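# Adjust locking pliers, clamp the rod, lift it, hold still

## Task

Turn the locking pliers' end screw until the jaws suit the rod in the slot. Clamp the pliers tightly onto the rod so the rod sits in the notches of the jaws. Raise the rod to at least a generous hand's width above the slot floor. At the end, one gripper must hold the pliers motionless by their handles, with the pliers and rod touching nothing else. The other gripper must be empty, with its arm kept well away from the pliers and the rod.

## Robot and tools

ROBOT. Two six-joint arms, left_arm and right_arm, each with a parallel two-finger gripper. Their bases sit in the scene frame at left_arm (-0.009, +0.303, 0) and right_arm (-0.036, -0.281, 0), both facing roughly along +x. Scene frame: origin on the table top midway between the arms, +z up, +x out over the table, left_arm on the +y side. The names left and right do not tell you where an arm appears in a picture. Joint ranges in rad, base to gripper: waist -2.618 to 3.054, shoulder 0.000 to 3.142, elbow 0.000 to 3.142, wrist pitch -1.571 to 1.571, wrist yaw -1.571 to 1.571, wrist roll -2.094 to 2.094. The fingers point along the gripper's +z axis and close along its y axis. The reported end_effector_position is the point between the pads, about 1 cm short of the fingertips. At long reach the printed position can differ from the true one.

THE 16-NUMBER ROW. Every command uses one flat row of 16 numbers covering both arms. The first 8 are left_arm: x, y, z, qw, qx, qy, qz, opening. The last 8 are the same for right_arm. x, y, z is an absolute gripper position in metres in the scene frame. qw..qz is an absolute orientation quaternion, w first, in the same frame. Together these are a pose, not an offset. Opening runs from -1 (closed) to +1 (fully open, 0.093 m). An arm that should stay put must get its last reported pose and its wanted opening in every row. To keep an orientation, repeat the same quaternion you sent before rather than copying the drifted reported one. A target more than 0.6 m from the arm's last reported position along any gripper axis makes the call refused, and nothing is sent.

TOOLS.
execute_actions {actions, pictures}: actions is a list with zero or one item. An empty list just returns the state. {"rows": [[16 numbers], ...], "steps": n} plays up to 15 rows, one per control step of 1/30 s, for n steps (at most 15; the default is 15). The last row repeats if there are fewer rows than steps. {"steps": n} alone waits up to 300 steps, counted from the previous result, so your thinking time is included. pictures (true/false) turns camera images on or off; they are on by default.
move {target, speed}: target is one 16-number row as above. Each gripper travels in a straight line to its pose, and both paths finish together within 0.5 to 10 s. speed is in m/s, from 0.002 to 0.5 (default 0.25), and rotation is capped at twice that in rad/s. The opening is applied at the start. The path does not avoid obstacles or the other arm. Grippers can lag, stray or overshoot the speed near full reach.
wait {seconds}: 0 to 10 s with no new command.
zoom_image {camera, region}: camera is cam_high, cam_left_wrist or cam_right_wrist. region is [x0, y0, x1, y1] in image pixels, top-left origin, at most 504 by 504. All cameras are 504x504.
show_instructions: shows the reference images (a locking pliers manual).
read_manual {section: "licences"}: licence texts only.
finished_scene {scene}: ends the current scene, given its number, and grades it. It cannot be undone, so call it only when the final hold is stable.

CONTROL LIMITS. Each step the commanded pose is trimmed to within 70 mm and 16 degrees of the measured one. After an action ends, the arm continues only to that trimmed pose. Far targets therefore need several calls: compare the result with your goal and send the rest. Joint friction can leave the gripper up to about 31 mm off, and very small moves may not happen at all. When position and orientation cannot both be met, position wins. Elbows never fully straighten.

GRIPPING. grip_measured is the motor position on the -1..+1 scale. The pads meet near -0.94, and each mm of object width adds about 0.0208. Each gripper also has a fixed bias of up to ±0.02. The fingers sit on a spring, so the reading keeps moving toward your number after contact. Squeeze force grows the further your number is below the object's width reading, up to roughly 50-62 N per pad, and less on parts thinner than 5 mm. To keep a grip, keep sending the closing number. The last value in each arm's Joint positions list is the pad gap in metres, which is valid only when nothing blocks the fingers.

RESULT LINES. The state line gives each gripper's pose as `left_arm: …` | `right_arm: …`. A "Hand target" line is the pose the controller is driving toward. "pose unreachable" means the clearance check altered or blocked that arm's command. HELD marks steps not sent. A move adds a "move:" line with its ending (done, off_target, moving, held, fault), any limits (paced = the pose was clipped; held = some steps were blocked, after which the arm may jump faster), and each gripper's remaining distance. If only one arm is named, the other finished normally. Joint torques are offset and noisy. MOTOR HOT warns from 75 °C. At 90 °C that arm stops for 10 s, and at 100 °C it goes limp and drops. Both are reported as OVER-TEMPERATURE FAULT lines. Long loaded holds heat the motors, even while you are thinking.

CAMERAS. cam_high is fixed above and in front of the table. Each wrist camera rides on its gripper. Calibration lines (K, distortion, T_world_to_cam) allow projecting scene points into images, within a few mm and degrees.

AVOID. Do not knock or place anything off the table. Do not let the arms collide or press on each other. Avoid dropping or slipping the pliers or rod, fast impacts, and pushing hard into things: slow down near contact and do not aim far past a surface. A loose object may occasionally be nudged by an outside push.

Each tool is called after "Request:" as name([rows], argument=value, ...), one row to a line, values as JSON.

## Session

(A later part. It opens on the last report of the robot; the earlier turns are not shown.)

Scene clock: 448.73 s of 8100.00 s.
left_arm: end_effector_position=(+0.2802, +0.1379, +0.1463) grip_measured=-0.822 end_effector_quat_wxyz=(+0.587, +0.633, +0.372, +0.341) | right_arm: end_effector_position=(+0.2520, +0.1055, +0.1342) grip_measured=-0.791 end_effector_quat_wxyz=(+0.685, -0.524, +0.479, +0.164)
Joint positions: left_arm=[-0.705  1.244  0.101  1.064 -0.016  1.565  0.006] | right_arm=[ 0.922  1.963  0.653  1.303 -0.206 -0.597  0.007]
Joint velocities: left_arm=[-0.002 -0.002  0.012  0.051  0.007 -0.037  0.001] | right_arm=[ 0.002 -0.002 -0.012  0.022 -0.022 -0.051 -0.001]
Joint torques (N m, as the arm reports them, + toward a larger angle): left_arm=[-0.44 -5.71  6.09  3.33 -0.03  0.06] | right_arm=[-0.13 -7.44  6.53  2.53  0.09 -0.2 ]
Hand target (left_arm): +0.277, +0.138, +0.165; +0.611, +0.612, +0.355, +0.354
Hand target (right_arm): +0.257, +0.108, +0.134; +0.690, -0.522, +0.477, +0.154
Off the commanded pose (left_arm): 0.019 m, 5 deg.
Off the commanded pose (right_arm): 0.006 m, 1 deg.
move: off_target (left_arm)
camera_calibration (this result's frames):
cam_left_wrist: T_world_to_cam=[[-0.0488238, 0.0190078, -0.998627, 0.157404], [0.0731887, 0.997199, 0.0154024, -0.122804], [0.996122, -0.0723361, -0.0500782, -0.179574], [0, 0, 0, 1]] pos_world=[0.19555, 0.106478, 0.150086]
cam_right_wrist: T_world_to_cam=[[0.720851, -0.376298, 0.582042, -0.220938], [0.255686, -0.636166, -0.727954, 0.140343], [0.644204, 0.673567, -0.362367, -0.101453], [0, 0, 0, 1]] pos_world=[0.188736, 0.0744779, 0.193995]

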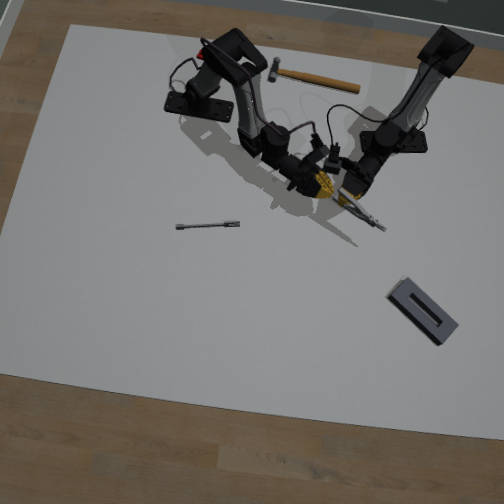

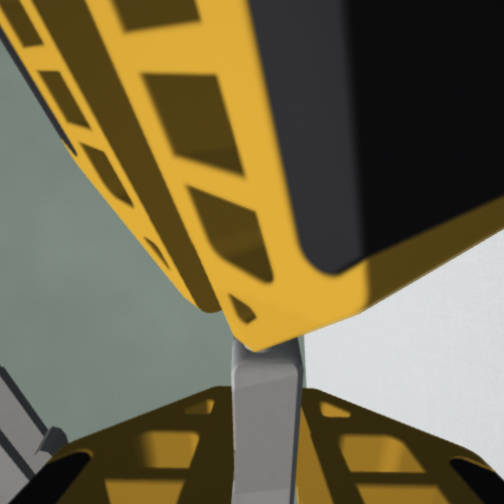

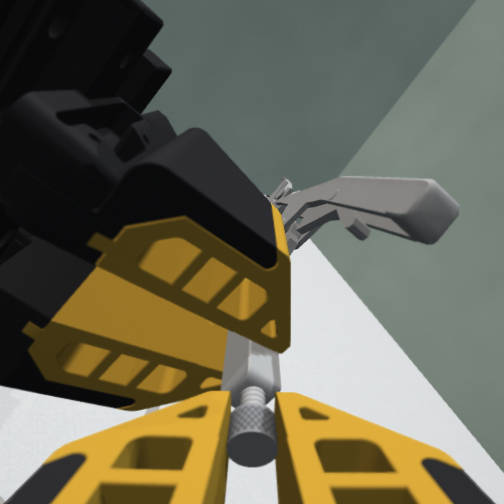

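Request:
execute_actions([
  {"rows":[[0.277,0.138,0.165,0.612,0.612,0.354,0.354,-0.86,0.257,0.108,0.134,0.690,-0.522,0.477,0.154,-0.4]],"steps":12},
], pictures=false)

Request:
move(target=[0.277,0.138,0.165,0.612,0.612,0.354,0.354,-0.86,0.19,-0.01,0.14,0.690,-0.522,0.477,0.154,-0.4], speed=0.15)

Request:
move(target=[0.526,0.384,0.215,0.638,-0.304,0.638,0.304,-0.86,0.19,-0.01,0.14,0.638,-0.304,0.638,0.304,-1], speed=0.2)

Request:
move(target=[0.528,0.382,0.195,0.640,-0.308,0.636,0.300,-0.86,0.27,0.09,0.14,0.638,-0.304,0.638,0.304,-1], speed=0.2)

Scene clock: 452.90 s of 8100.00 s.
left_arm: end_effector_position=(+0.2802, +0.1374, +0.1493) grip_measured=-0.822 end_effector_quat_wxyz=(+0.591, +0.630, +0.370, +0.343) | right_arm: end_effector_position=(+0.2533, +0.1048, +0.1342) grip_measured=-0.402 end_effector_quat_wxyz=(+0.686, -0.523, +0.480, +0.159)
Joint positions: left_arm=[-0.705  1.244  0.101  1.077 -0.013  1.565  0.006] | right_arm=[ 0.922  1.963  0.653  1.303 -0.197 -0.602  0.026]
Joint velocities: left_arm=[-0.007 -0.017 -0.012  0.037 -0.095 -0.007  0.   ] | right_arm=[ 0.012  0.007 -0.007 -0.007 -0.081 -0.051  0.   ]
Joint torques (N m, as the arm reports them, + toward a larger angle): left_arm=[-0.38 -5.45  6.22  3.2  -0.04  0.02] | right_arm=[-0.22 -7.3   6.6   2.5  -0.01 -0.21]
Hand target (left_arm): +0.277, +0.138, +0.165; +0.611, +0.612, +0.355, +0.354
Hand target (right_arm): +0.257, +0.108, +0.134; +0.690, -0.522, +0.477, +0.154
Off the commanded pose (left_arm): 0.016 m, 4 deg.
Off the commanded pose (right_arm): 0.005 m, 1 deg.
Steps of this call (steps 1 to 113: nothing new was sent; steps 114 to 125: all 12 steps of this action). Readings (end_effector_position):
114: left_arm (+0.2803, +0.1379, +0.1464) | right_arm (+0.2521, +0.1055, +0.1342)
115: left_arm (+0.2802, +0.1377, +0.1468) | right_arm (+0.2524, +0.1053, +0.1342)
117: left_arm (+0.2802, +0.1375, +0.1477) | right_arm (+0.2528, +0.1051, +0.1342)
121: left_arm (+0.2802, +0.1374, +0.1489) | right_arm (+0.2532, +0.1048, +0.1342)
125: the state above

Scene clock: 454.47 s of 8100.00 s.
left_arm: end_effector_position=(+0.2802, +0.1373, +0.1495) grip_measured=-0.822 end_effector_quat_wxyz=(+0.591, +0.630, +0.369, +0.343) | right_arm: end_effector_position=(+0.1936, -0.0073, +0.1330) grip_measured=-0.402 end_effector_quat_wxyz=(+0.679, -0.524, +0.489, +0.157)
Joint positions: left_arm=[-0.705  1.244  0.101  1.078 -0.013  1.565  0.006] | right_arm=[ 0.785  1.623  0.16   1.434 -0.325 -0.603  0.026]
Joint velocities: left_arm=[-0.002 -0.007  0.007 -0.066 -0.007 -0.007  0.   ] | right_arm=[ 0.007 -0.002  0.012  0.037  0.007 -0.022 -0.001]
Joint torques (N m, as the arm reports them, + toward a larger angle): left_arm=[-0.37 -5.37  6.23  3.21  0.    0.03] | right_arm=[-0.91 -6.93  3.39  2.64 -0.15 -0.17]
Hand target (left_arm): +0.277, +0.138, +0.165; +0.611, +0.612, +0.355, +0.354
Hand target (right_arm): +0.191, -0.011, +0.141; +0.690, -0.521, +0.478, +0.155
Off the commanded pose (left_arm): 0.016 m, 4 deg.
Off the commanded pose (right_arm): 0.008 m, 2 deg.
move: off_target (left_arm)
camera_calibration (this result's frames):
cam_left_wrist: T_world_to_cam=[[-0.0373668, 0.0122279, -0.999227, 0.158446], [0.0760824, 0.997058, 0.00935615, -0.122173], [0.996401, -0.075674, -0.0381872, -0.180801], [0, 0, 0, 1]] pos_world=[0.195366, 0.106194, 0.152562]
cam_right_wrist: T_world_to_cam=[[0.721207, -0.379712, 0.579378, -0.220348], [0.234903, -0.65277, -0.720217, 0.0854979], [0.651676, 0.655523, -0.381587, 0.0126742], [0, 0, 0, 1]] pos_world=[0.130573, -0.0361665, 0.194078]

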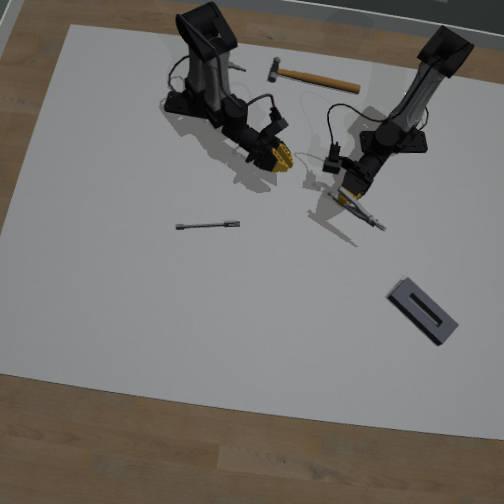

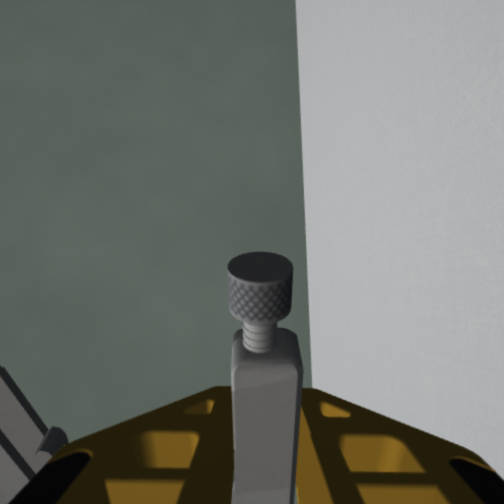

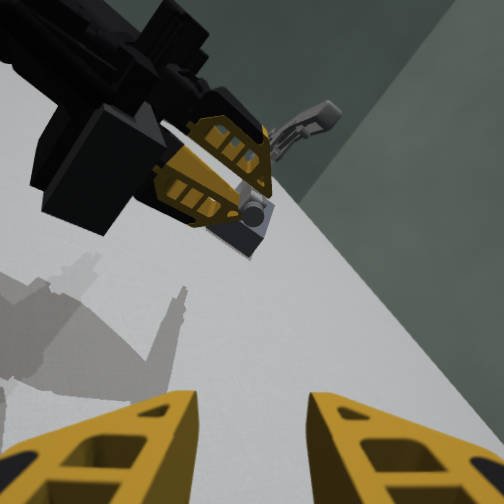

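Scene clock: 460.23 s of 8100.00 s.
left_arm: end_effector_position=(+0.5187, +0.3837, +0.2028) grip_measured=-0.824 end_effector_quat_wxyz=(+0.625, -0.284, +0.656, +0.314) | right_arm: end_effector_position=(+0.1940, -0.0080, +0.1375) grip_measured=-0.980 end_effector_quat_wxyz=(+0.637, -0.308, +0.639, +0.300)
Joint positions: left_arm=[-0.293  2.036  1.208  0.787 -0.99   0.023  0.006] | right_arm=[ 0.917  1.612  0.139  1.464 -0.034 -0.01   0.   ]
Joint velocities: left_arm=[ 0.002  0.007 -0.007  0.037  0.022 -0.066 -0.   ] | right_arm=[ 0.002 -0.002 -0.007 -0.007 -0.051  0.022  0.   ]
Joint torques (N m, as the arm reports them, + toward a larger angle): left_arm=[  0.25 -12.78  11.93   2.34  -0.24  -0.05] | right_arm=[ 0.39 -6.8   3.27  2.44  0.04 -0.07]
Hand target (left_arm): +0.522, +0.388, +0.215; +0.636, -0.299, +0.641, +0.309
Hand target (right_arm): +0.190, -0.010, +0.140; +0.638, -0.305, +0.638, +0.303
Off the commanded pose (left_arm): 0.014 m, 4 deg.
Off the commanded pose (right_arm): 0.005 m, 1 deg.
move: off_target (left_arm)
camera_calibration (this result's frames):
cam_left_wrist: T_world_to_cam=[[0.782576, -0.620146, -0.0547219, -0.156642], [-0.314067, -0.317372, -0.894783, 0.503604], [0.537529, 0.717422, -0.443135, -0.381923], [0, 0, 0, 1]] pos_world=[0.486044, 0.336689, 0.272801]
cam_right_wrist: T_world_to_cam=[[0.785768, -0.617518, 0.0352186, -0.163145], [-0.243764, -0.361506, -0.89994, 0.208088], [0.568461, 0.698559, -0.434589, 0.0384006], [0, 0, 0, 1]] pos_world=[0.157089, -0.052345, 0.209701]

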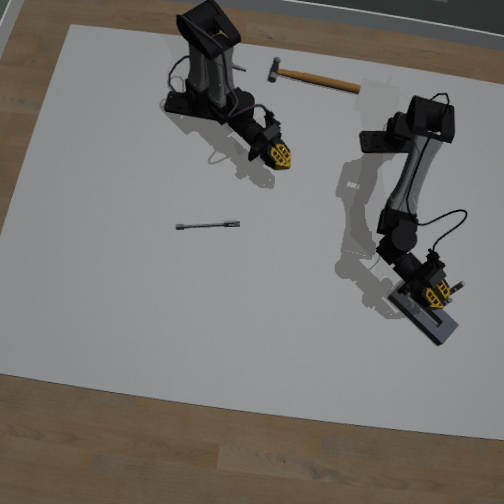

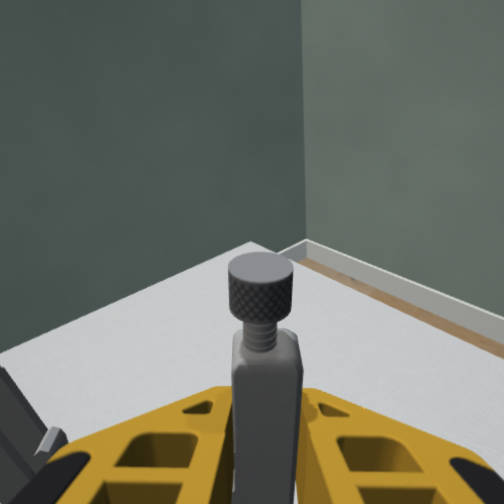

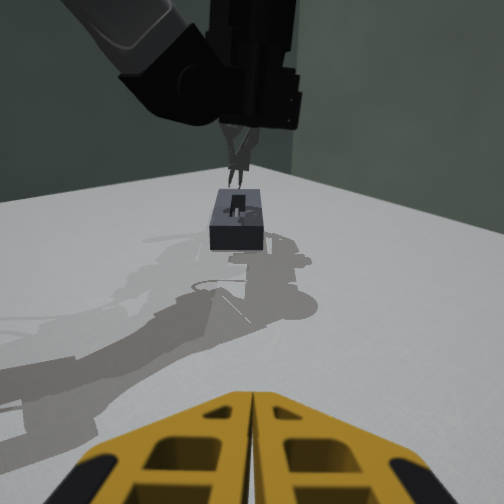

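Scene clock: 461.40 s of 8100.00 s.
left_arm: end_effector_position=(+0.5219, +0.3842, +0.1801) grip_measured=-0.824 end_effector_quat_wxyz=(+0.620, -0.293, +0.657, +0.312) | right_arm: end_effector_position=(+0.2672, +0.0859, +0.1409) grip_measured=-0.980 end_effector_quat_wxyz=(+0.641, -0.306, +0.635, +0.302)
Joint positions: left_arm=[-0.293  2.092  1.208  0.817 -1.001 -0.011  0.006] | right_arm=[ 0.938  1.928  0.619  1.315 -0.014 -0.008  0.   ]
Joint velocities: left_arm=[ 0.007  0.002 -0.017 -0.051  0.007 -0.022  0.   ] | right_arm=[-0.017 -0.002  0.017  0.037 -0.037  0.007  0.   ]
Joint torques (N m, as the arm reports them, + toward a larger angle): left_arm=[ -0.69 -12.76  11.93   2.59  -0.23  -0.07] | right_arm=[ 0.34 -7.49  6.71  2.33  0.02 -0.03]
Hand target (left_arm): +0.527, +0.382, +0.195; +0.640, -0.309, +0.637, +0.300
Hand target (right_arm): +0.269, +0.091, +0.139; +0.638, -0.304, +0.638, +0.304
Off the commanded pose (left_arm): 0.016 m, 4 deg.
Off the commanded pose (right_arm): 0.005 m, 1 deg.
move: off_target (left_arm)
camera_calibration (this result's frames):
cam_left_wrist: T_world_to_cam=[[0.789506, -0.612168, -0.0439359, -0.16869], [-0.310574, -0.336746, -0.888902, 0.489048], [0.529362, 0.715438, -0.455986, -0.386797], [0, 0, 0, 1]] pos_world=[0.489823, 0.338148, 0.25093]
cam_right_wrist: T_world_to_cam=[[0.785977, -0.617306, 0.0342437, -0.16265], [-0.236732, -0.351658, -0.905701, 0.261086], [0.571137, 0.703754, -0.422531, -0.0701917], [0, 0, 0, 1]] pos_world=[0.229736, 0.040806, 0.212378]

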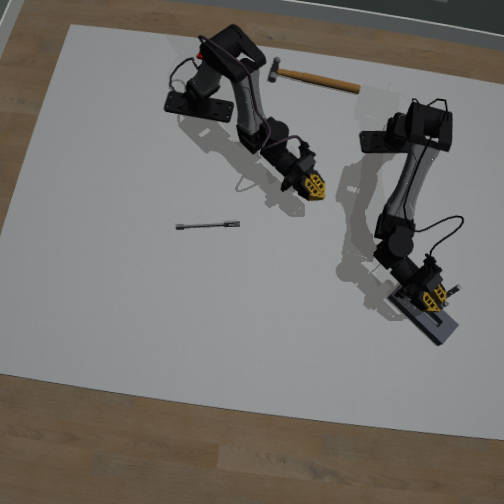

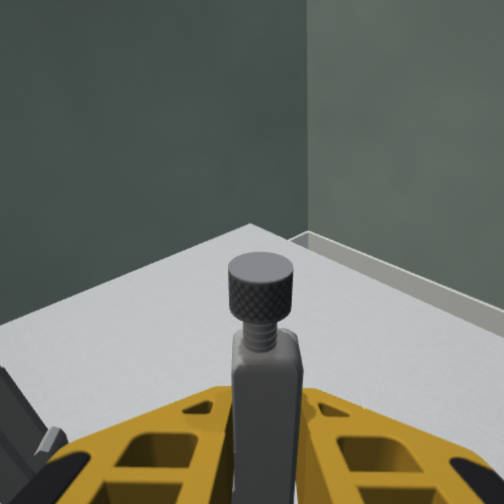

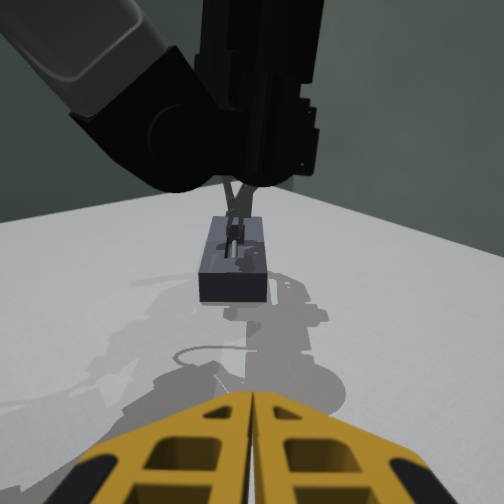

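Request:
zoom_image(camera="cam_right_wrist", region=[180,150,300,290])

Region (180, 150, 300, 290) of cam_right_wrist's 504x504 image, scaled by 3.600, with more detail than that image has; it fills the left 432 columns of this view, and the rest is white.

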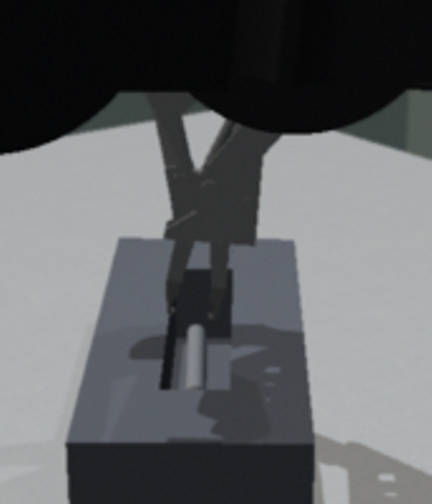

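Request:
move(target=[0.530,0.382,0.172,0.640,-0.308,0.636,0.300,-0.86,0.27,0.09,0.14,0.638,-0.304,0.638,0.304,-1], speed=0.02)

Request:
zoom_image(camera="cam_right_wrist", region=[180,150,300,290])

Scene clock: 469.83 s of 8100.00 s.
left_arm: end_effector_position=(+0.5245, +0.3849, +0.1623) grip_measured=-0.825 end_effector_quat_wxyz=(+0.621, -0.299, +0.653, +0.314) | right_arm: end_effector_position=(+0.2672, +0.0859, +0.1393) grip_measured=-0.980 end_effector_quat_wxyz=(+0.639, -0.307, +0.637, +0.302)
Joint positions: left_arm=[-0.293  2.15   1.208  0.883 -1.012 -0.011  0.006] | right_arm=[ 0.938  1.928  0.619  1.309 -0.014 -0.008  0.   ]
Joint velocities: left_arm=[-0.007 -0.007 -0.012  0.081  0.007 -0.066 -0.   ] | right_arm=[ 0.017  0.002 -0.012 -0.022  0.022 -0.095  0.   ]
Joint torques (N m, as the arm reports them, + toward a larger angle): left_arm=[ -0.59 -12.81  10.22   2.61  -0.11  -0.05] | right_arm=[-0.1  -7.91  6.75  2.36 -0.04 -0.07]
Hand target (left_arm): +0.529, +0.382, +0.172; +0.640, -0.309, +0.637, +0.300
Hand target (right_arm): +0.270, +0.090, +0.140; +0.638, -0.304, +0.638, +0.304
Off the commanded pose (left_arm): 0.012 m, 3 deg.
Off the commanded pose (right_arm): 0.005 m, 0 deg.
move: off_target (left_arm)
camera_calibration (this result's frames):
cam_left_wrist: T_world_to_cam=[[0.796572, -0.603425, -0.0367605, -0.179276], [-0.299006, -0.340405, -0.89147, 0.470029], [0.525422, 0.721112, -0.451585, -0.397585], [0, 0, 0, 1]] pos_world=[0.492247, 0.338524, 0.232883]
cam_right_wrist: T_world_to_cam=[[0.786139, -0.617153, 0.0332904, -0.16252], [-0.241024, -0.355728, -0.902976, 0.260781], [0.569116, 0.70184, -0.4284, -0.069337], [0, 0, 0, 1]] pos_world=[0.230078, 0.0411311, 0.211185]

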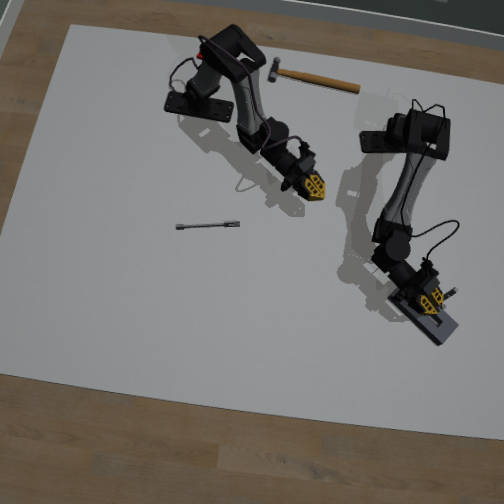

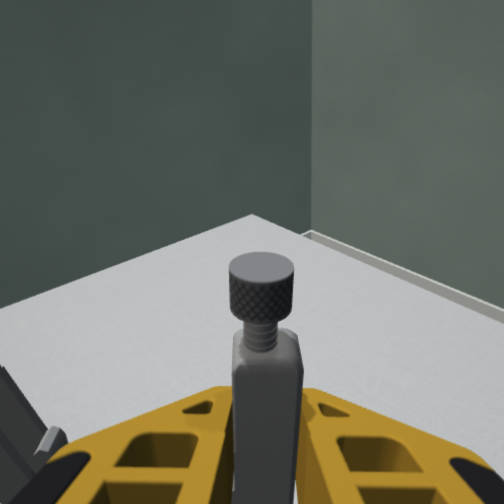

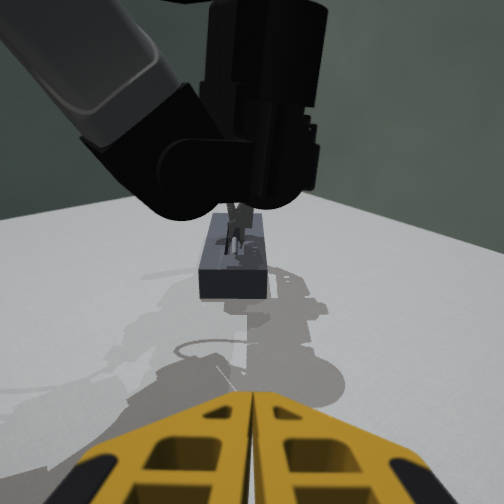

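Region (180, 150, 300, 290) of cam_right_wrist's 504x504 image, scaled by 3.600, with more detail than that image has; it fills the left 432 columns of this view, and the rest is white.

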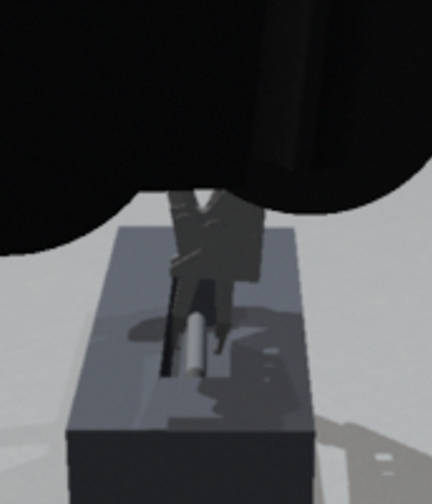

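Astride. Lower.

Request:
move(target=[0.529,0.383,0.150,0.640,-0.308,0.636,0.300,-0.86,0.27,0.09,0.14,0.638,-0.304,0.638,0.304,-1], speed=0.015)

Request:
execute_actions([
  {"rows":[[0.529,0.383,0.150,0.640,-0.308,0.636,0.300,-0.35,0.27,0.09,0.14,0.638,-0.304,0.638,0.304,-1]],"steps":12},
])

Scene clock: 474.97 s of 8100.00 s.
left_arm: end_effector_position=(+0.5239, +0.3871, +0.1505) grip_measured=-0.825 end_effector_quat_wxyz=(+0.625, -0.309, +0.642, +0.318) | right_arm: end_effector_position=(+0.2672, +0.0859, +0.1393) grip_measured=-0.980 end_effector_quat_wxyz=(+0.639, -0.307, +0.638, +0.302)
Joint positions: left_arm=[-0.293  2.197  1.208  0.957 -1.035 -0.005  0.006] | right_arm=[ 0.938  1.928  0.619  1.308 -0.014 -0.008  0.   ]
Joint velocities: left_arm=[ 0.002 -0.007 -0.007 -0.037  0.051 -0.022 -0.001] | right_arm=[-0.012 -0.002 -0.027 -0.037  0.022 -0.051  0.   ]
Joint torques (N m, as the arm reports them, + toward a larger angle): left_arm=[ -0.54 -12.49   8.16   2.61   0.18  -0.05] | right_arm=[-0.08 -7.93  6.73  2.33 -0.04 -0.06]
Hand target (left_arm): +0.529, +0.383, +0.150; +0.639, -0.309, +0.637, +0.300
Hand target (right_arm): +0.270, +0.090, +0.140; +0.638, -0.304, +0.638, +0.304
Off the commanded pose (left_arm): 0.007 m, 3 deg.
Off the commanded pose (right_arm): 0.005 m, 0 deg.
move: off_target (left_arm)
camera_calibration (this result's frames):
cam_left_wrist: T_world_to_cam=[[0.811149, -0.584493, -0.0201282, -0.195429], [-0.27154, -0.345911, -0.898116, 0.448818], [0.51798, 0.733971, -0.439298, -0.407095], [0, 0, 0, 1]] pos_world=[0.491261, 0.33982, 0.22032]
cam_right_wrist: T_world_to_cam=[[0.786147, -0.617143, 0.0332791, -0.162518], [-0.241244, -0.355992, -0.902813, 0.260756], [0.569012, 0.701715, -0.428745, -0.0692898], [0, 0, 0, 1]] pos_world=[0.230096, 0.0411521, 0.211115]

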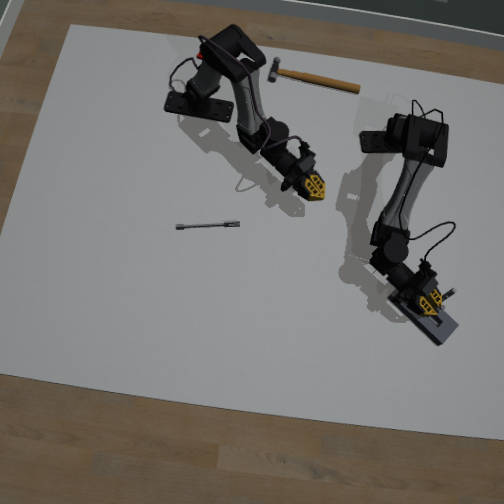

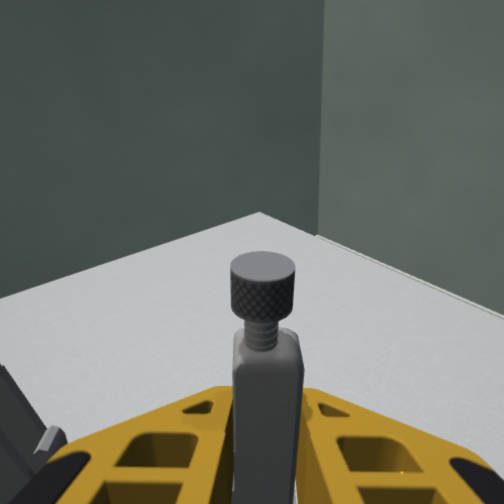

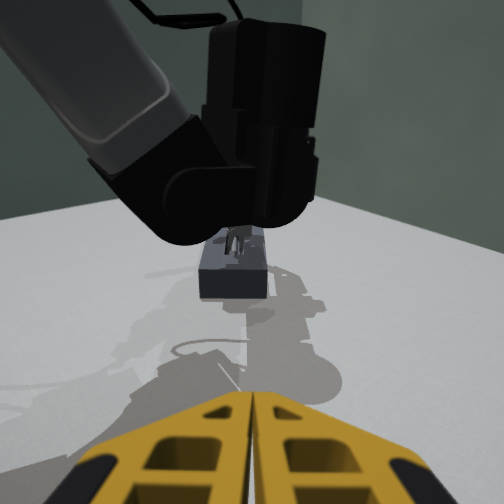

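Scene clock: 475.37 s of 8100.00 s.
left_arm: end_effector_position=(+0.5263, +0.3853, +0.1560) grip_measured=-0.351 end_effector_quat_wxyz=(+0.638, -0.310, +0.635, +0.306) | right_arm: end_effector_position=(+0.2672, +0.0859, +0.1393) grip_measured=-0.980 end_effector_quat_wxyz=(+0.639, -0.307, +0.638, +0.302)
Joint positions: left_arm=[-0.293  2.197  1.208  0.991 -1.018 -0.006  0.028] | right_arm=[ 0.938  1.928  0.619  1.308 -0.014 -0.008  0.   ]
Joint velocities: left_arm=[-0.017 -0.027 -0.012  0.007  0.022  0.051 -0.001] | right_arm=[-0.002  0.007 -0.007 -0.037 -0.081 -0.037  0.   ]
Joint torques (N m, as the arm reports them, + toward a larger angle): left_arm=[ -0.47 -12.26   8.1    2.25   0.02  -0.04] | right_arm=[-0.02 -7.95  6.75  2.34 -0.03 -0.05]
Hand target (left_arm): +0.529, +0.383, +0.150; +0.640, -0.308, +0.636, +0.300
Hand target (right_arm): +0.270, +0.090, +0.140; +0.638, -0.304, +0.638, +0.304
Off the commanded pose (left_arm): 0.007 m, 1 deg.
Off the commanded pose (right_arm): 0.005 m, 0 deg.
Steps of this call (steps 1 to 12: all 12 steps of this action). Readings (end_effector_position):
1: left_arm (+0.5240, +0.3870, +0.1508) | right_arm (+0.2672, +0.0859, +0.1393)
2: left_arm (+0.5246, +0.3866, +0.1517) | right_arm (+0.2672, +0.0859, +0.1393)
4: left_arm (+0.5253, +0.3860, +0.1535) | right_arm (+0.2672, +0.0859, +0.1393)
8: left_arm (+0.5260, +0.3855, +0.1552) | right_arm (+0.2672, +0.0859, +0.1393)
12: the state above
camera_calibration (this result's frames):
cam_left_wrist: T_world_to_cam=[[0.801172, -0.598353, 0.00989689, -0.192372], [-0.246817, -0.345453, -0.905397, 0.441671], [0.545166, 0.722936, -0.424451, -0.416997], [0, 0, 0, 1]] pos_world=[0.490467, 0.338932, 0.224797]
cam_right_wrist: T_world_to_cam=[[0.786147, -0.617143, 0.0332791, -0.162518], [-0.241244, -0.355992, -0.902813, 0.260756], [0.569012, 0.701715, -0.428745, -0.0692898], [0, 0, 0, 1]] pos_world=[0.230096, 0.0411521, 0.211115]

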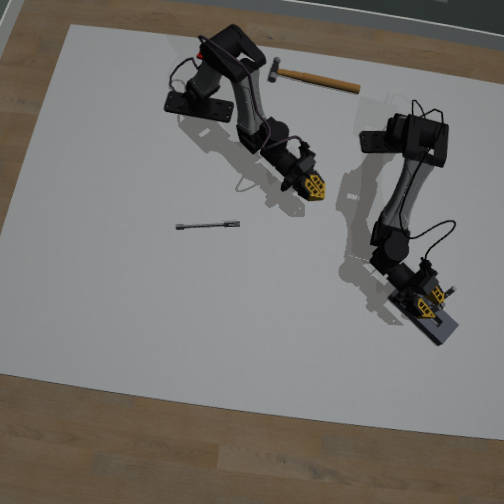

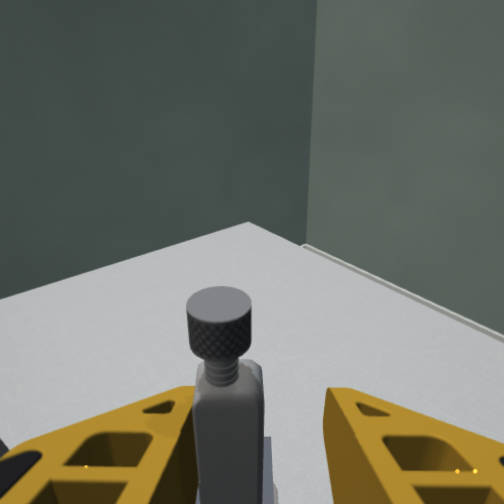

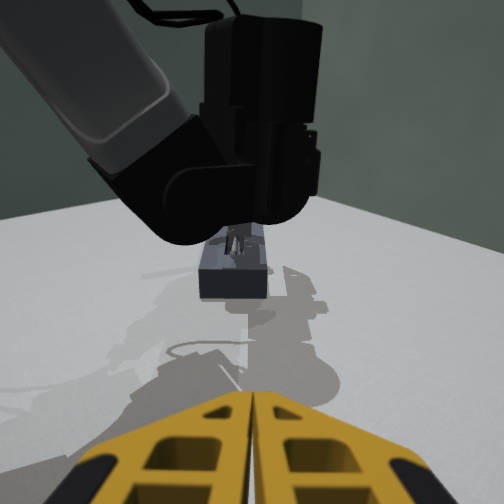

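Request:
move(target=[0.516,0.394,0.24,0.638,-0.304,0.638,0.304,-0.35,0.27,0.09,0.14,0.638,-0.304,0.638,0.304,-1], speed=0.1)

Request:
move(target=[0.488,0.413,0.225,0.638,-0.304,0.638,0.304,1,0.27,0.09,0.14,0.638,-0.304,0.638,0.304,-1], speed=0.1)

Request:
move(target=[0.488,0.413,0.18,0.638,-0.304,0.638,0.304,1,0.27,0.09,0.14,0.638,-0.304,0.638,0.304,-1], speed=0.06)

Scene clock: 480.03 s of 8100.00 s.
left_arm: end_effector_position=(+0.5112, +0.3907, +0.2255) grip_measured=-0.351 end_effector_quat_wxyz=(+0.631, -0.299, +0.646, +0.308) | right_arm: end_effector_position=(+0.2672, +0.0859, +0.1393) grip_measured=-0.980 end_effector_quat_wxyz=(+0.639, -0.307, +0.638, +0.302)
Joint positions: left_arm=[-0.281  1.974  1.208  0.741 -0.991 -0.001  0.028] | right_arm=[ 0.938  1.928  0.619  1.308 -0.014 -0.008  0.   ]
Joint velocities: left_arm=[ 0.012 -0.017 -0.002 -0.022 -0.081  0.022  0.   ] | right_arm=[-0.002  0.027  0.007 -0.007 -0.022  0.022  0.   ]
Joint torques (N m, as the arm reports them, + toward a larger angle): left_arm=[  0.44 -13.58  12.25   2.05  -0.06   0.09] | right_arm=[-0.16 -7.94  6.76  2.35 -0.04 -0.06]
Hand target (left_arm): +0.514, +0.394, +0.240; +0.639, -0.304, +0.638, +0.305
Hand target (right_arm): +0.270, +0.090, +0.140; +0.638, -0.304, +0.638, +0.304
Off the commanded pose (left_arm): 0.016 m, 1 deg.
Off the commanded pose (right_arm): 0.005 m, 0 deg.
move: off_target (left_arm)
camera_calibration (this result's frames):
cam_left_wrist: T_world_to_cam=[[0.791809, -0.61051, -0.0178148, -0.161985], [-0.279501, -0.336259, -0.899338, 0.514508], [0.543064, 0.717083, -0.436891, -0.376936], [0, 0, 0, 1]] pos_world=[0.476767, 0.344409, 0.295151]
cam_right_wrist: T_world_to_cam=[[0.786147, -0.617143, 0.0332791, -0.162518], [-0.241244, -0.355992, -0.902813, 0.260756], [0.569012, 0.701715, -0.428745, -0.0692898], [0, 0, 0, 1]] pos_world=[0.230096, 0.0411521, 0.211115]

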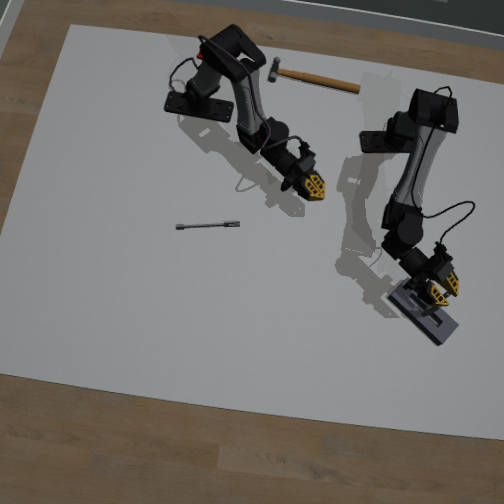

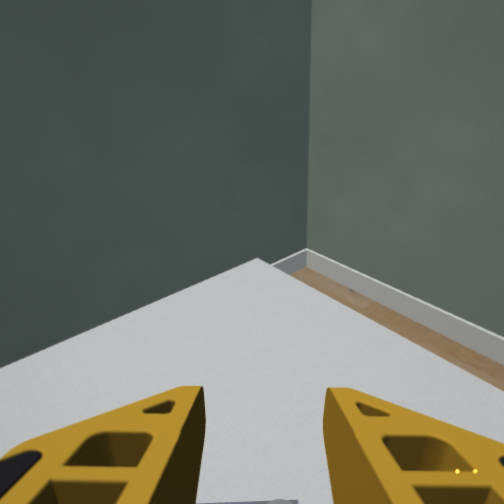

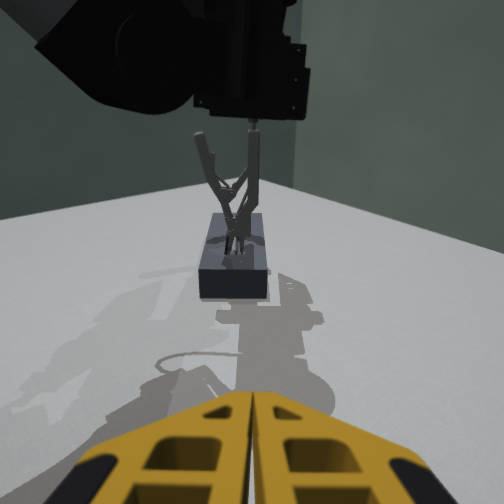

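Scene clock: 480.90 s of 8100.00 s.
left_arm: end_effector_position=(+0.4929, +0.4103, +0.2274) grip_measured=+1.000 end_effector_quat_wxyz=(+0.640, -0.306, +0.637, +0.304) | right_arm: end_effector_position=(+0.2672, +0.0859, +0.1393) grip_measured=-0.980 end_effector_quat_wxyz=(+0.639, -0.307, +0.638, +0.302)
Joint positions: left_arm=[-0.237  1.917  1.112  0.81  -0.952 -0.001  0.093] | right_arm=[ 0.938  1.928  0.619  1.308 -0.014 -0.008  0.   ]
Joint velocities: left_arm=[ 0.007 -0.007 -0.002  0.051  0.037 -0.007  0.   ] | right_arm=[ 0.012  0.012 -0.012  0.037  0.022 -0.007  0.   ]
Joint torques (N m, as the arm reports them, + toward a larger angle): left_arm=[  0.13 -13.4    6.18   2.29  -0.05   0.06] | right_arm=[-0.09 -7.92  6.8   2.34 -0.04 -0.05]
Hand target (left_arm): +0.488, +0.413, +0.225; +0.639, -0.304, +0.638, +0.305
Hand target (right_arm): +0.270, +0.090, +0.140; +0.638, -0.304, +0.638, +0.304
Off the commanded pose (left_arm): 0.006 m, 0 deg.
Off the commanded pose (right_arm): 0.005 m, 0 deg.
move: done
camera_calibration (this result's frames):
cam_left_wrist: T_world_to_cam=[[0.794519, -0.607198, 0.00709306, -0.143898], [-0.251689, -0.339921, -0.906149, 0.507055], [0.552623, 0.718167, -0.422899, -0.388633], [0, 0, 0, 1]] pos_world=[0.456717, 0.364087, 0.296136]
cam_right_wrist: T_world_to_cam=[[0.786147, -0.617143, 0.0332791, -0.162518], [-0.241244, -0.355992, -0.902813, 0.260756], [0.569012, 0.701715, -0.428745, -0.0692898], [0, 0, 0, 1]] pos_world=[0.230096, 0.0411521, 0.211115]

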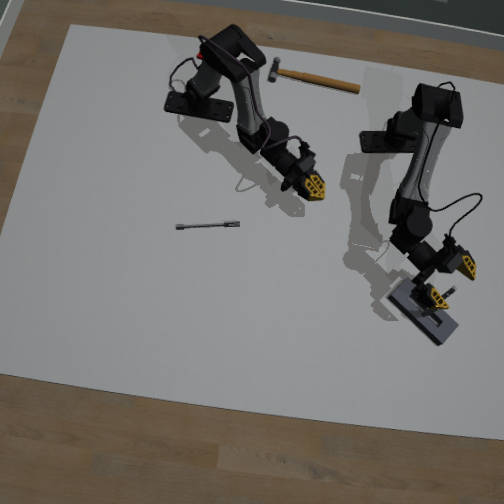

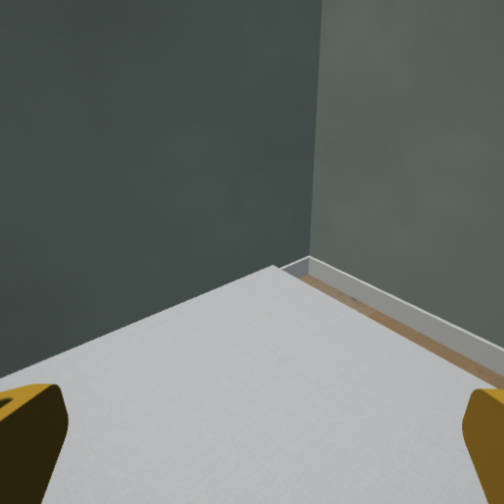

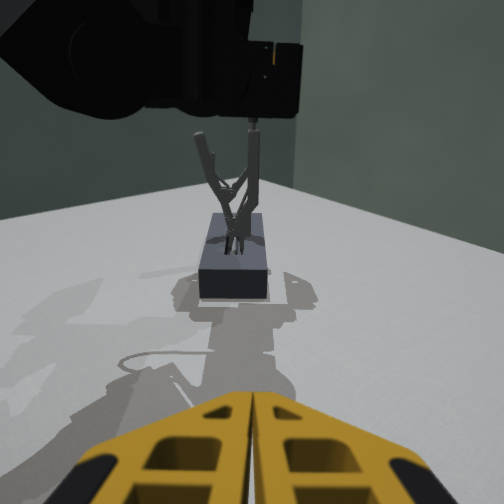

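Scene clock: 482.20 s of 8100.00 s.
left_arm: end_effector_position=(+0.4916, +0.4101, +0.1950) grip_measured=+1.000 end_effector_quat_wxyz=(+0.648, -0.309, +0.629, +0.299) | right_arm: end_effector_position=(+0.2672, +0.0859, +0.1393) grip_measured=-0.980 end_effector_quat_wxyz=(+0.639, -0.307, +0.638, +0.302)
Joint positions: left_arm=[-0.237  1.998  1.05   0.978 -0.95  -0.001  0.093] | right_arm=[ 0.938  1.928  0.619  1.308 -0.014 -0.008  0.   ]
Joint velocities: left_arm=[ 0.007 -0.002 -0.002  0.051 -0.007 -0.037  0.   ] | right_arm=[-0.002 -0.012  0.002 -0.007 -0.007  0.037  0.   ]
Joint torques (N m, as the arm reports them, + toward a larger angle): left_arm=[  0.09 -10.71   5.55   2.26  -0.04   0.01] | right_arm=[-0.12 -7.94  6.75  2.33 -0.04 -0.05]
Hand target (left_arm): +0.488, +0.413, +0.180; +0.638, -0.304, +0.639, +0.304
Hand target (right_arm): +0.270, +0.090, +0.140; +0.638, -0.304, +0.638, +0.304
Off the commanded pose (left_arm): 0.016 m, 2 deg.
Off the commanded pose (right_arm): 0.005 m, 0 deg.
move: off_target (left_arm)
camera_calibration (this result's frames):
cam_left_wrist: T_world_to_cam=[[0.792676, -0.608988, 0.0282624, -0.145167], [-0.229276, -0.340746, -0.91177, 0.467744], [0.564887, 0.716259, -0.409727, -0.409288], [0, 0, 0, 1]] pos_world=[0.453514, 0.364134, 0.262882]
cam_right_wrist: T_world_to_cam=[[0.786147, -0.617143, 0.0332791, -0.162518], [-0.241244, -0.355992, -0.902813, 0.260756], [0.569012, 0.701715, -0.428745, -0.0692898], [0, 0, 0, 1]] pos_world=[0.230096, 0.0411521, 0.211115]

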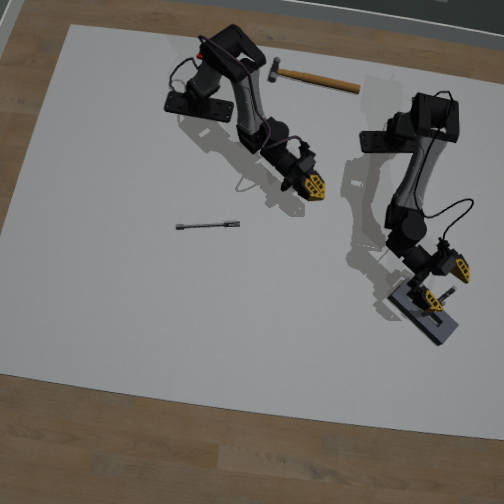

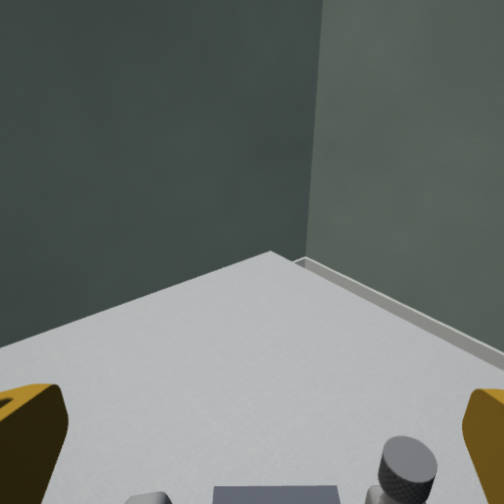

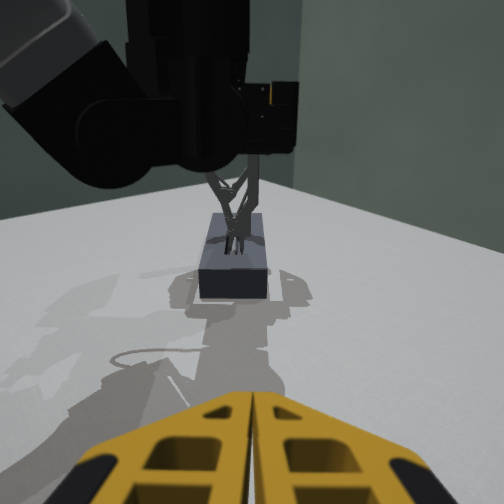

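Request:
move(target=[0.492,0.410,0.132,0.638,-0.304,0.638,0.304,1,0.27,0.09,0.14,0.638,-0.304,0.638,0.304,-1], speed=0.06)

Request:
move(target=[0.497,0.406,0.138,0.638,-0.304,0.638,0.304,0.6,0.27,0.09,0.14,0.638,-0.304,0.638,0.304,-1], speed=0.02)

Scene clock: 487.37 s of 8100.00 s.
left_arm: end_effector_position=(+0.4997, +0.4097, +0.1492) grip_measured=+1.000 end_effector_quat_wxyz=(+0.650, -0.310, +0.627, +0.298) | right_arm: end_effector_position=(+0.2672, +0.0859, +0.1393) grip_measured=-0.980 end_effector_quat_wxyz=(+0.639, -0.307, +0.638, +0.302)
Joint positions: left_arm=[-0.237  2.151  1.05   1.137 -0.95  -0.001  0.093] | right_arm=[ 0.938  1.928  0.619  1.308 -0.014 -0.008  0.   ]
Joint velocities: left_arm=[-0.002  0.007  0.007  0.037 -0.007  0.007  0.   ] | right_arm=[ 0.012  0.022 -0.002 -0.022  0.037  0.007  0.   ]
Joint torques (N m, as the arm reports them, + toward a larger angle): left_arm=[ -0.34 -11.31   3.75   2.27  -0.11   0.02] | right_arm=[-0.07 -7.92  6.78  2.33 -0.05 -0.06]
Hand target (left_arm): +0.493, +0.410, +0.132; +0.638, -0.304, +0.638, +0.304
Hand target (right_arm): +0.270, +0.090, +0.140; +0.638, -0.304, +0.638, +0.304
Off the commanded pose (left_arm): 0.019 m, 2 deg.
Off the commanded pose (right_arm): 0.005 m, 0 deg.
move: off_target (left_arm)
camera_calibration (this result's frames):
cam_left_wrist: T_world_to_cam=[[0.792488, -0.608976, 0.0333169, -0.151244], [-0.223717, -0.341084, -0.913024, 0.425193], [0.567374, 0.716107, -0.406544, -0.433936], [0, 0, 0, 1]] pos_world=[0.461186, 0.363667, 0.216836]
cam_right_wrist: T_world_to_cam=[[0.786147, -0.617143, 0.0332791, -0.162518], [-0.241244, -0.355992, -0.902813, 0.260756], [0.569012, 0.701715, -0.428745, -0.0692898], [0, 0, 0, 1]] pos_world=[0.230096, 0.0411521, 0.211115]

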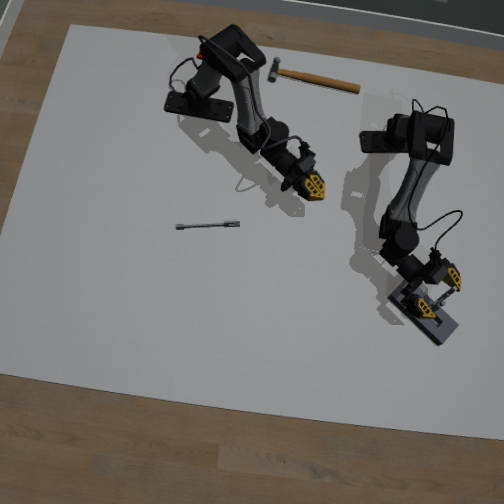

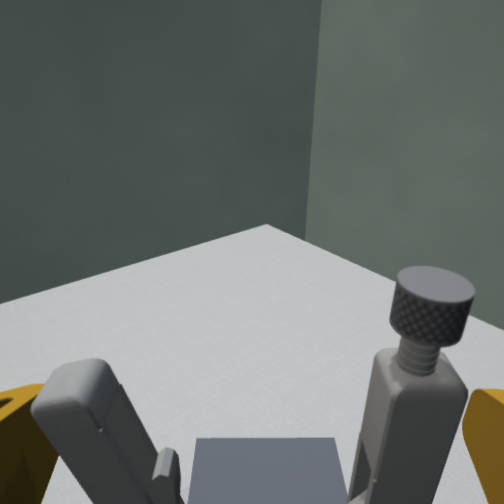

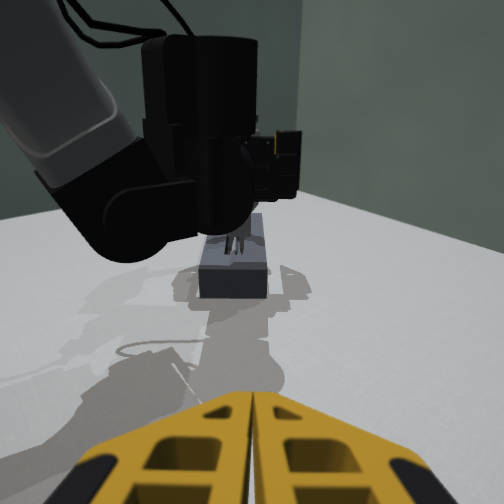

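Scene clock: 488.50 s of 8100.00 s.
left_arm: end_effector_position=(+0.4989, +0.4103, +0.1488) grip_measured=+0.601 end_effector_quat_wxyz=(+0.648, -0.312, +0.627, +0.300) | right_arm: end_effector_position=(+0.2672, +0.0859, +0.1393) grip_measured=-0.980 end_effector_quat_wxyz=(+0.639, -0.307, +0.638, +0.302)
Joint positions: left_arm=[-0.237  2.151  1.05   1.135 -0.956 -0.001  0.074] | right_arm=[ 0.938  1.928  0.619  1.308 -0.014 -0.008  0.   ]
Joint velocities: left_arm=[ 0.007 -0.002 -0.007 -0.007 -0.037 -0.007  0.   ] | right_arm=[ 0.017  0.012 -0.022 -0.081 -0.022 -0.037  0.   ]
Joint torques (N m, as the arm reports them, + toward a larger angle): left_arm=[ -0.96 -12.11   5.94   2.04  -0.13   0.07] | right_arm=[-0.1  -7.92  6.77  2.34 -0.04 -0.05]
Hand target (left_arm): +0.497, +0.406, +0.138; +0.638, -0.304, +0.638, +0.304
Hand target (right_arm): +0.270, +0.090, +0.140; +0.638, -0.304, +0.638, +0.304
Off the commanded pose (left_arm): 0.012 m, 2 deg.
Off the commanded pose (right_arm): 0.005 m, 0 deg.
move: off_target (left_arm)
camera_calibration (this result's frames):
cam_left_wrist: T_world_to_cam=[[0.796263, -0.604128, 0.0315366, -0.153822], [-0.223729, -0.342517, -0.912484, 0.425365], [0.562059, 0.719522, -0.407894, -0.432672], [0, 0, 0, 1]] pos_world=[0.460837, 0.364083, 0.216506]
cam_right_wrist: T_world_to_cam=[[0.786147, -0.617143, 0.0332791, -0.162518], [-0.241244, -0.355992, -0.902813, 0.260756], [0.569012, 0.701715, -0.428745, -0.0692898], [0, 0, 0, 1]] pos_world=[0.230096, 0.0411521, 0.211115]

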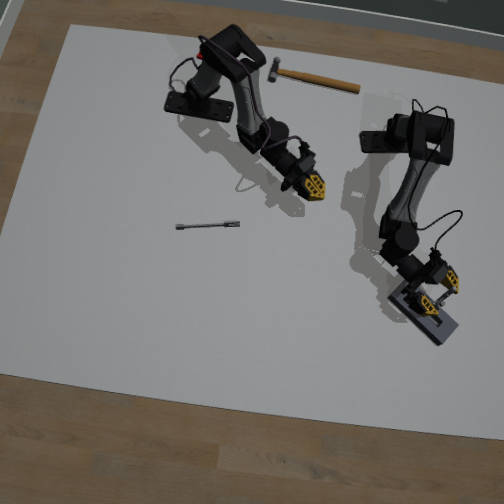

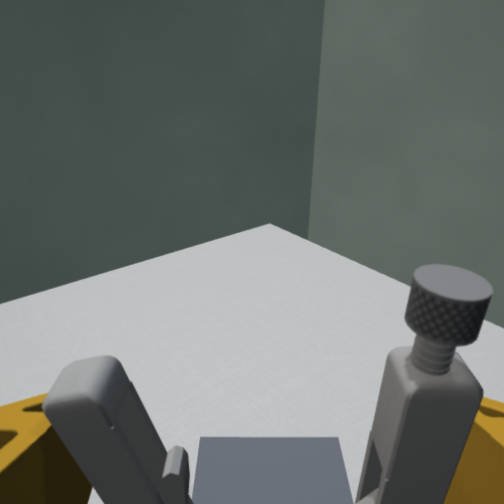

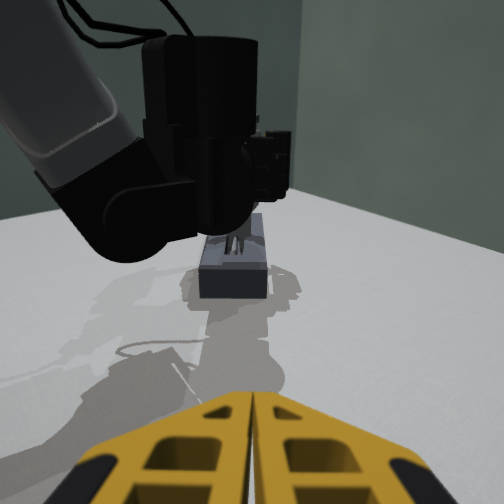

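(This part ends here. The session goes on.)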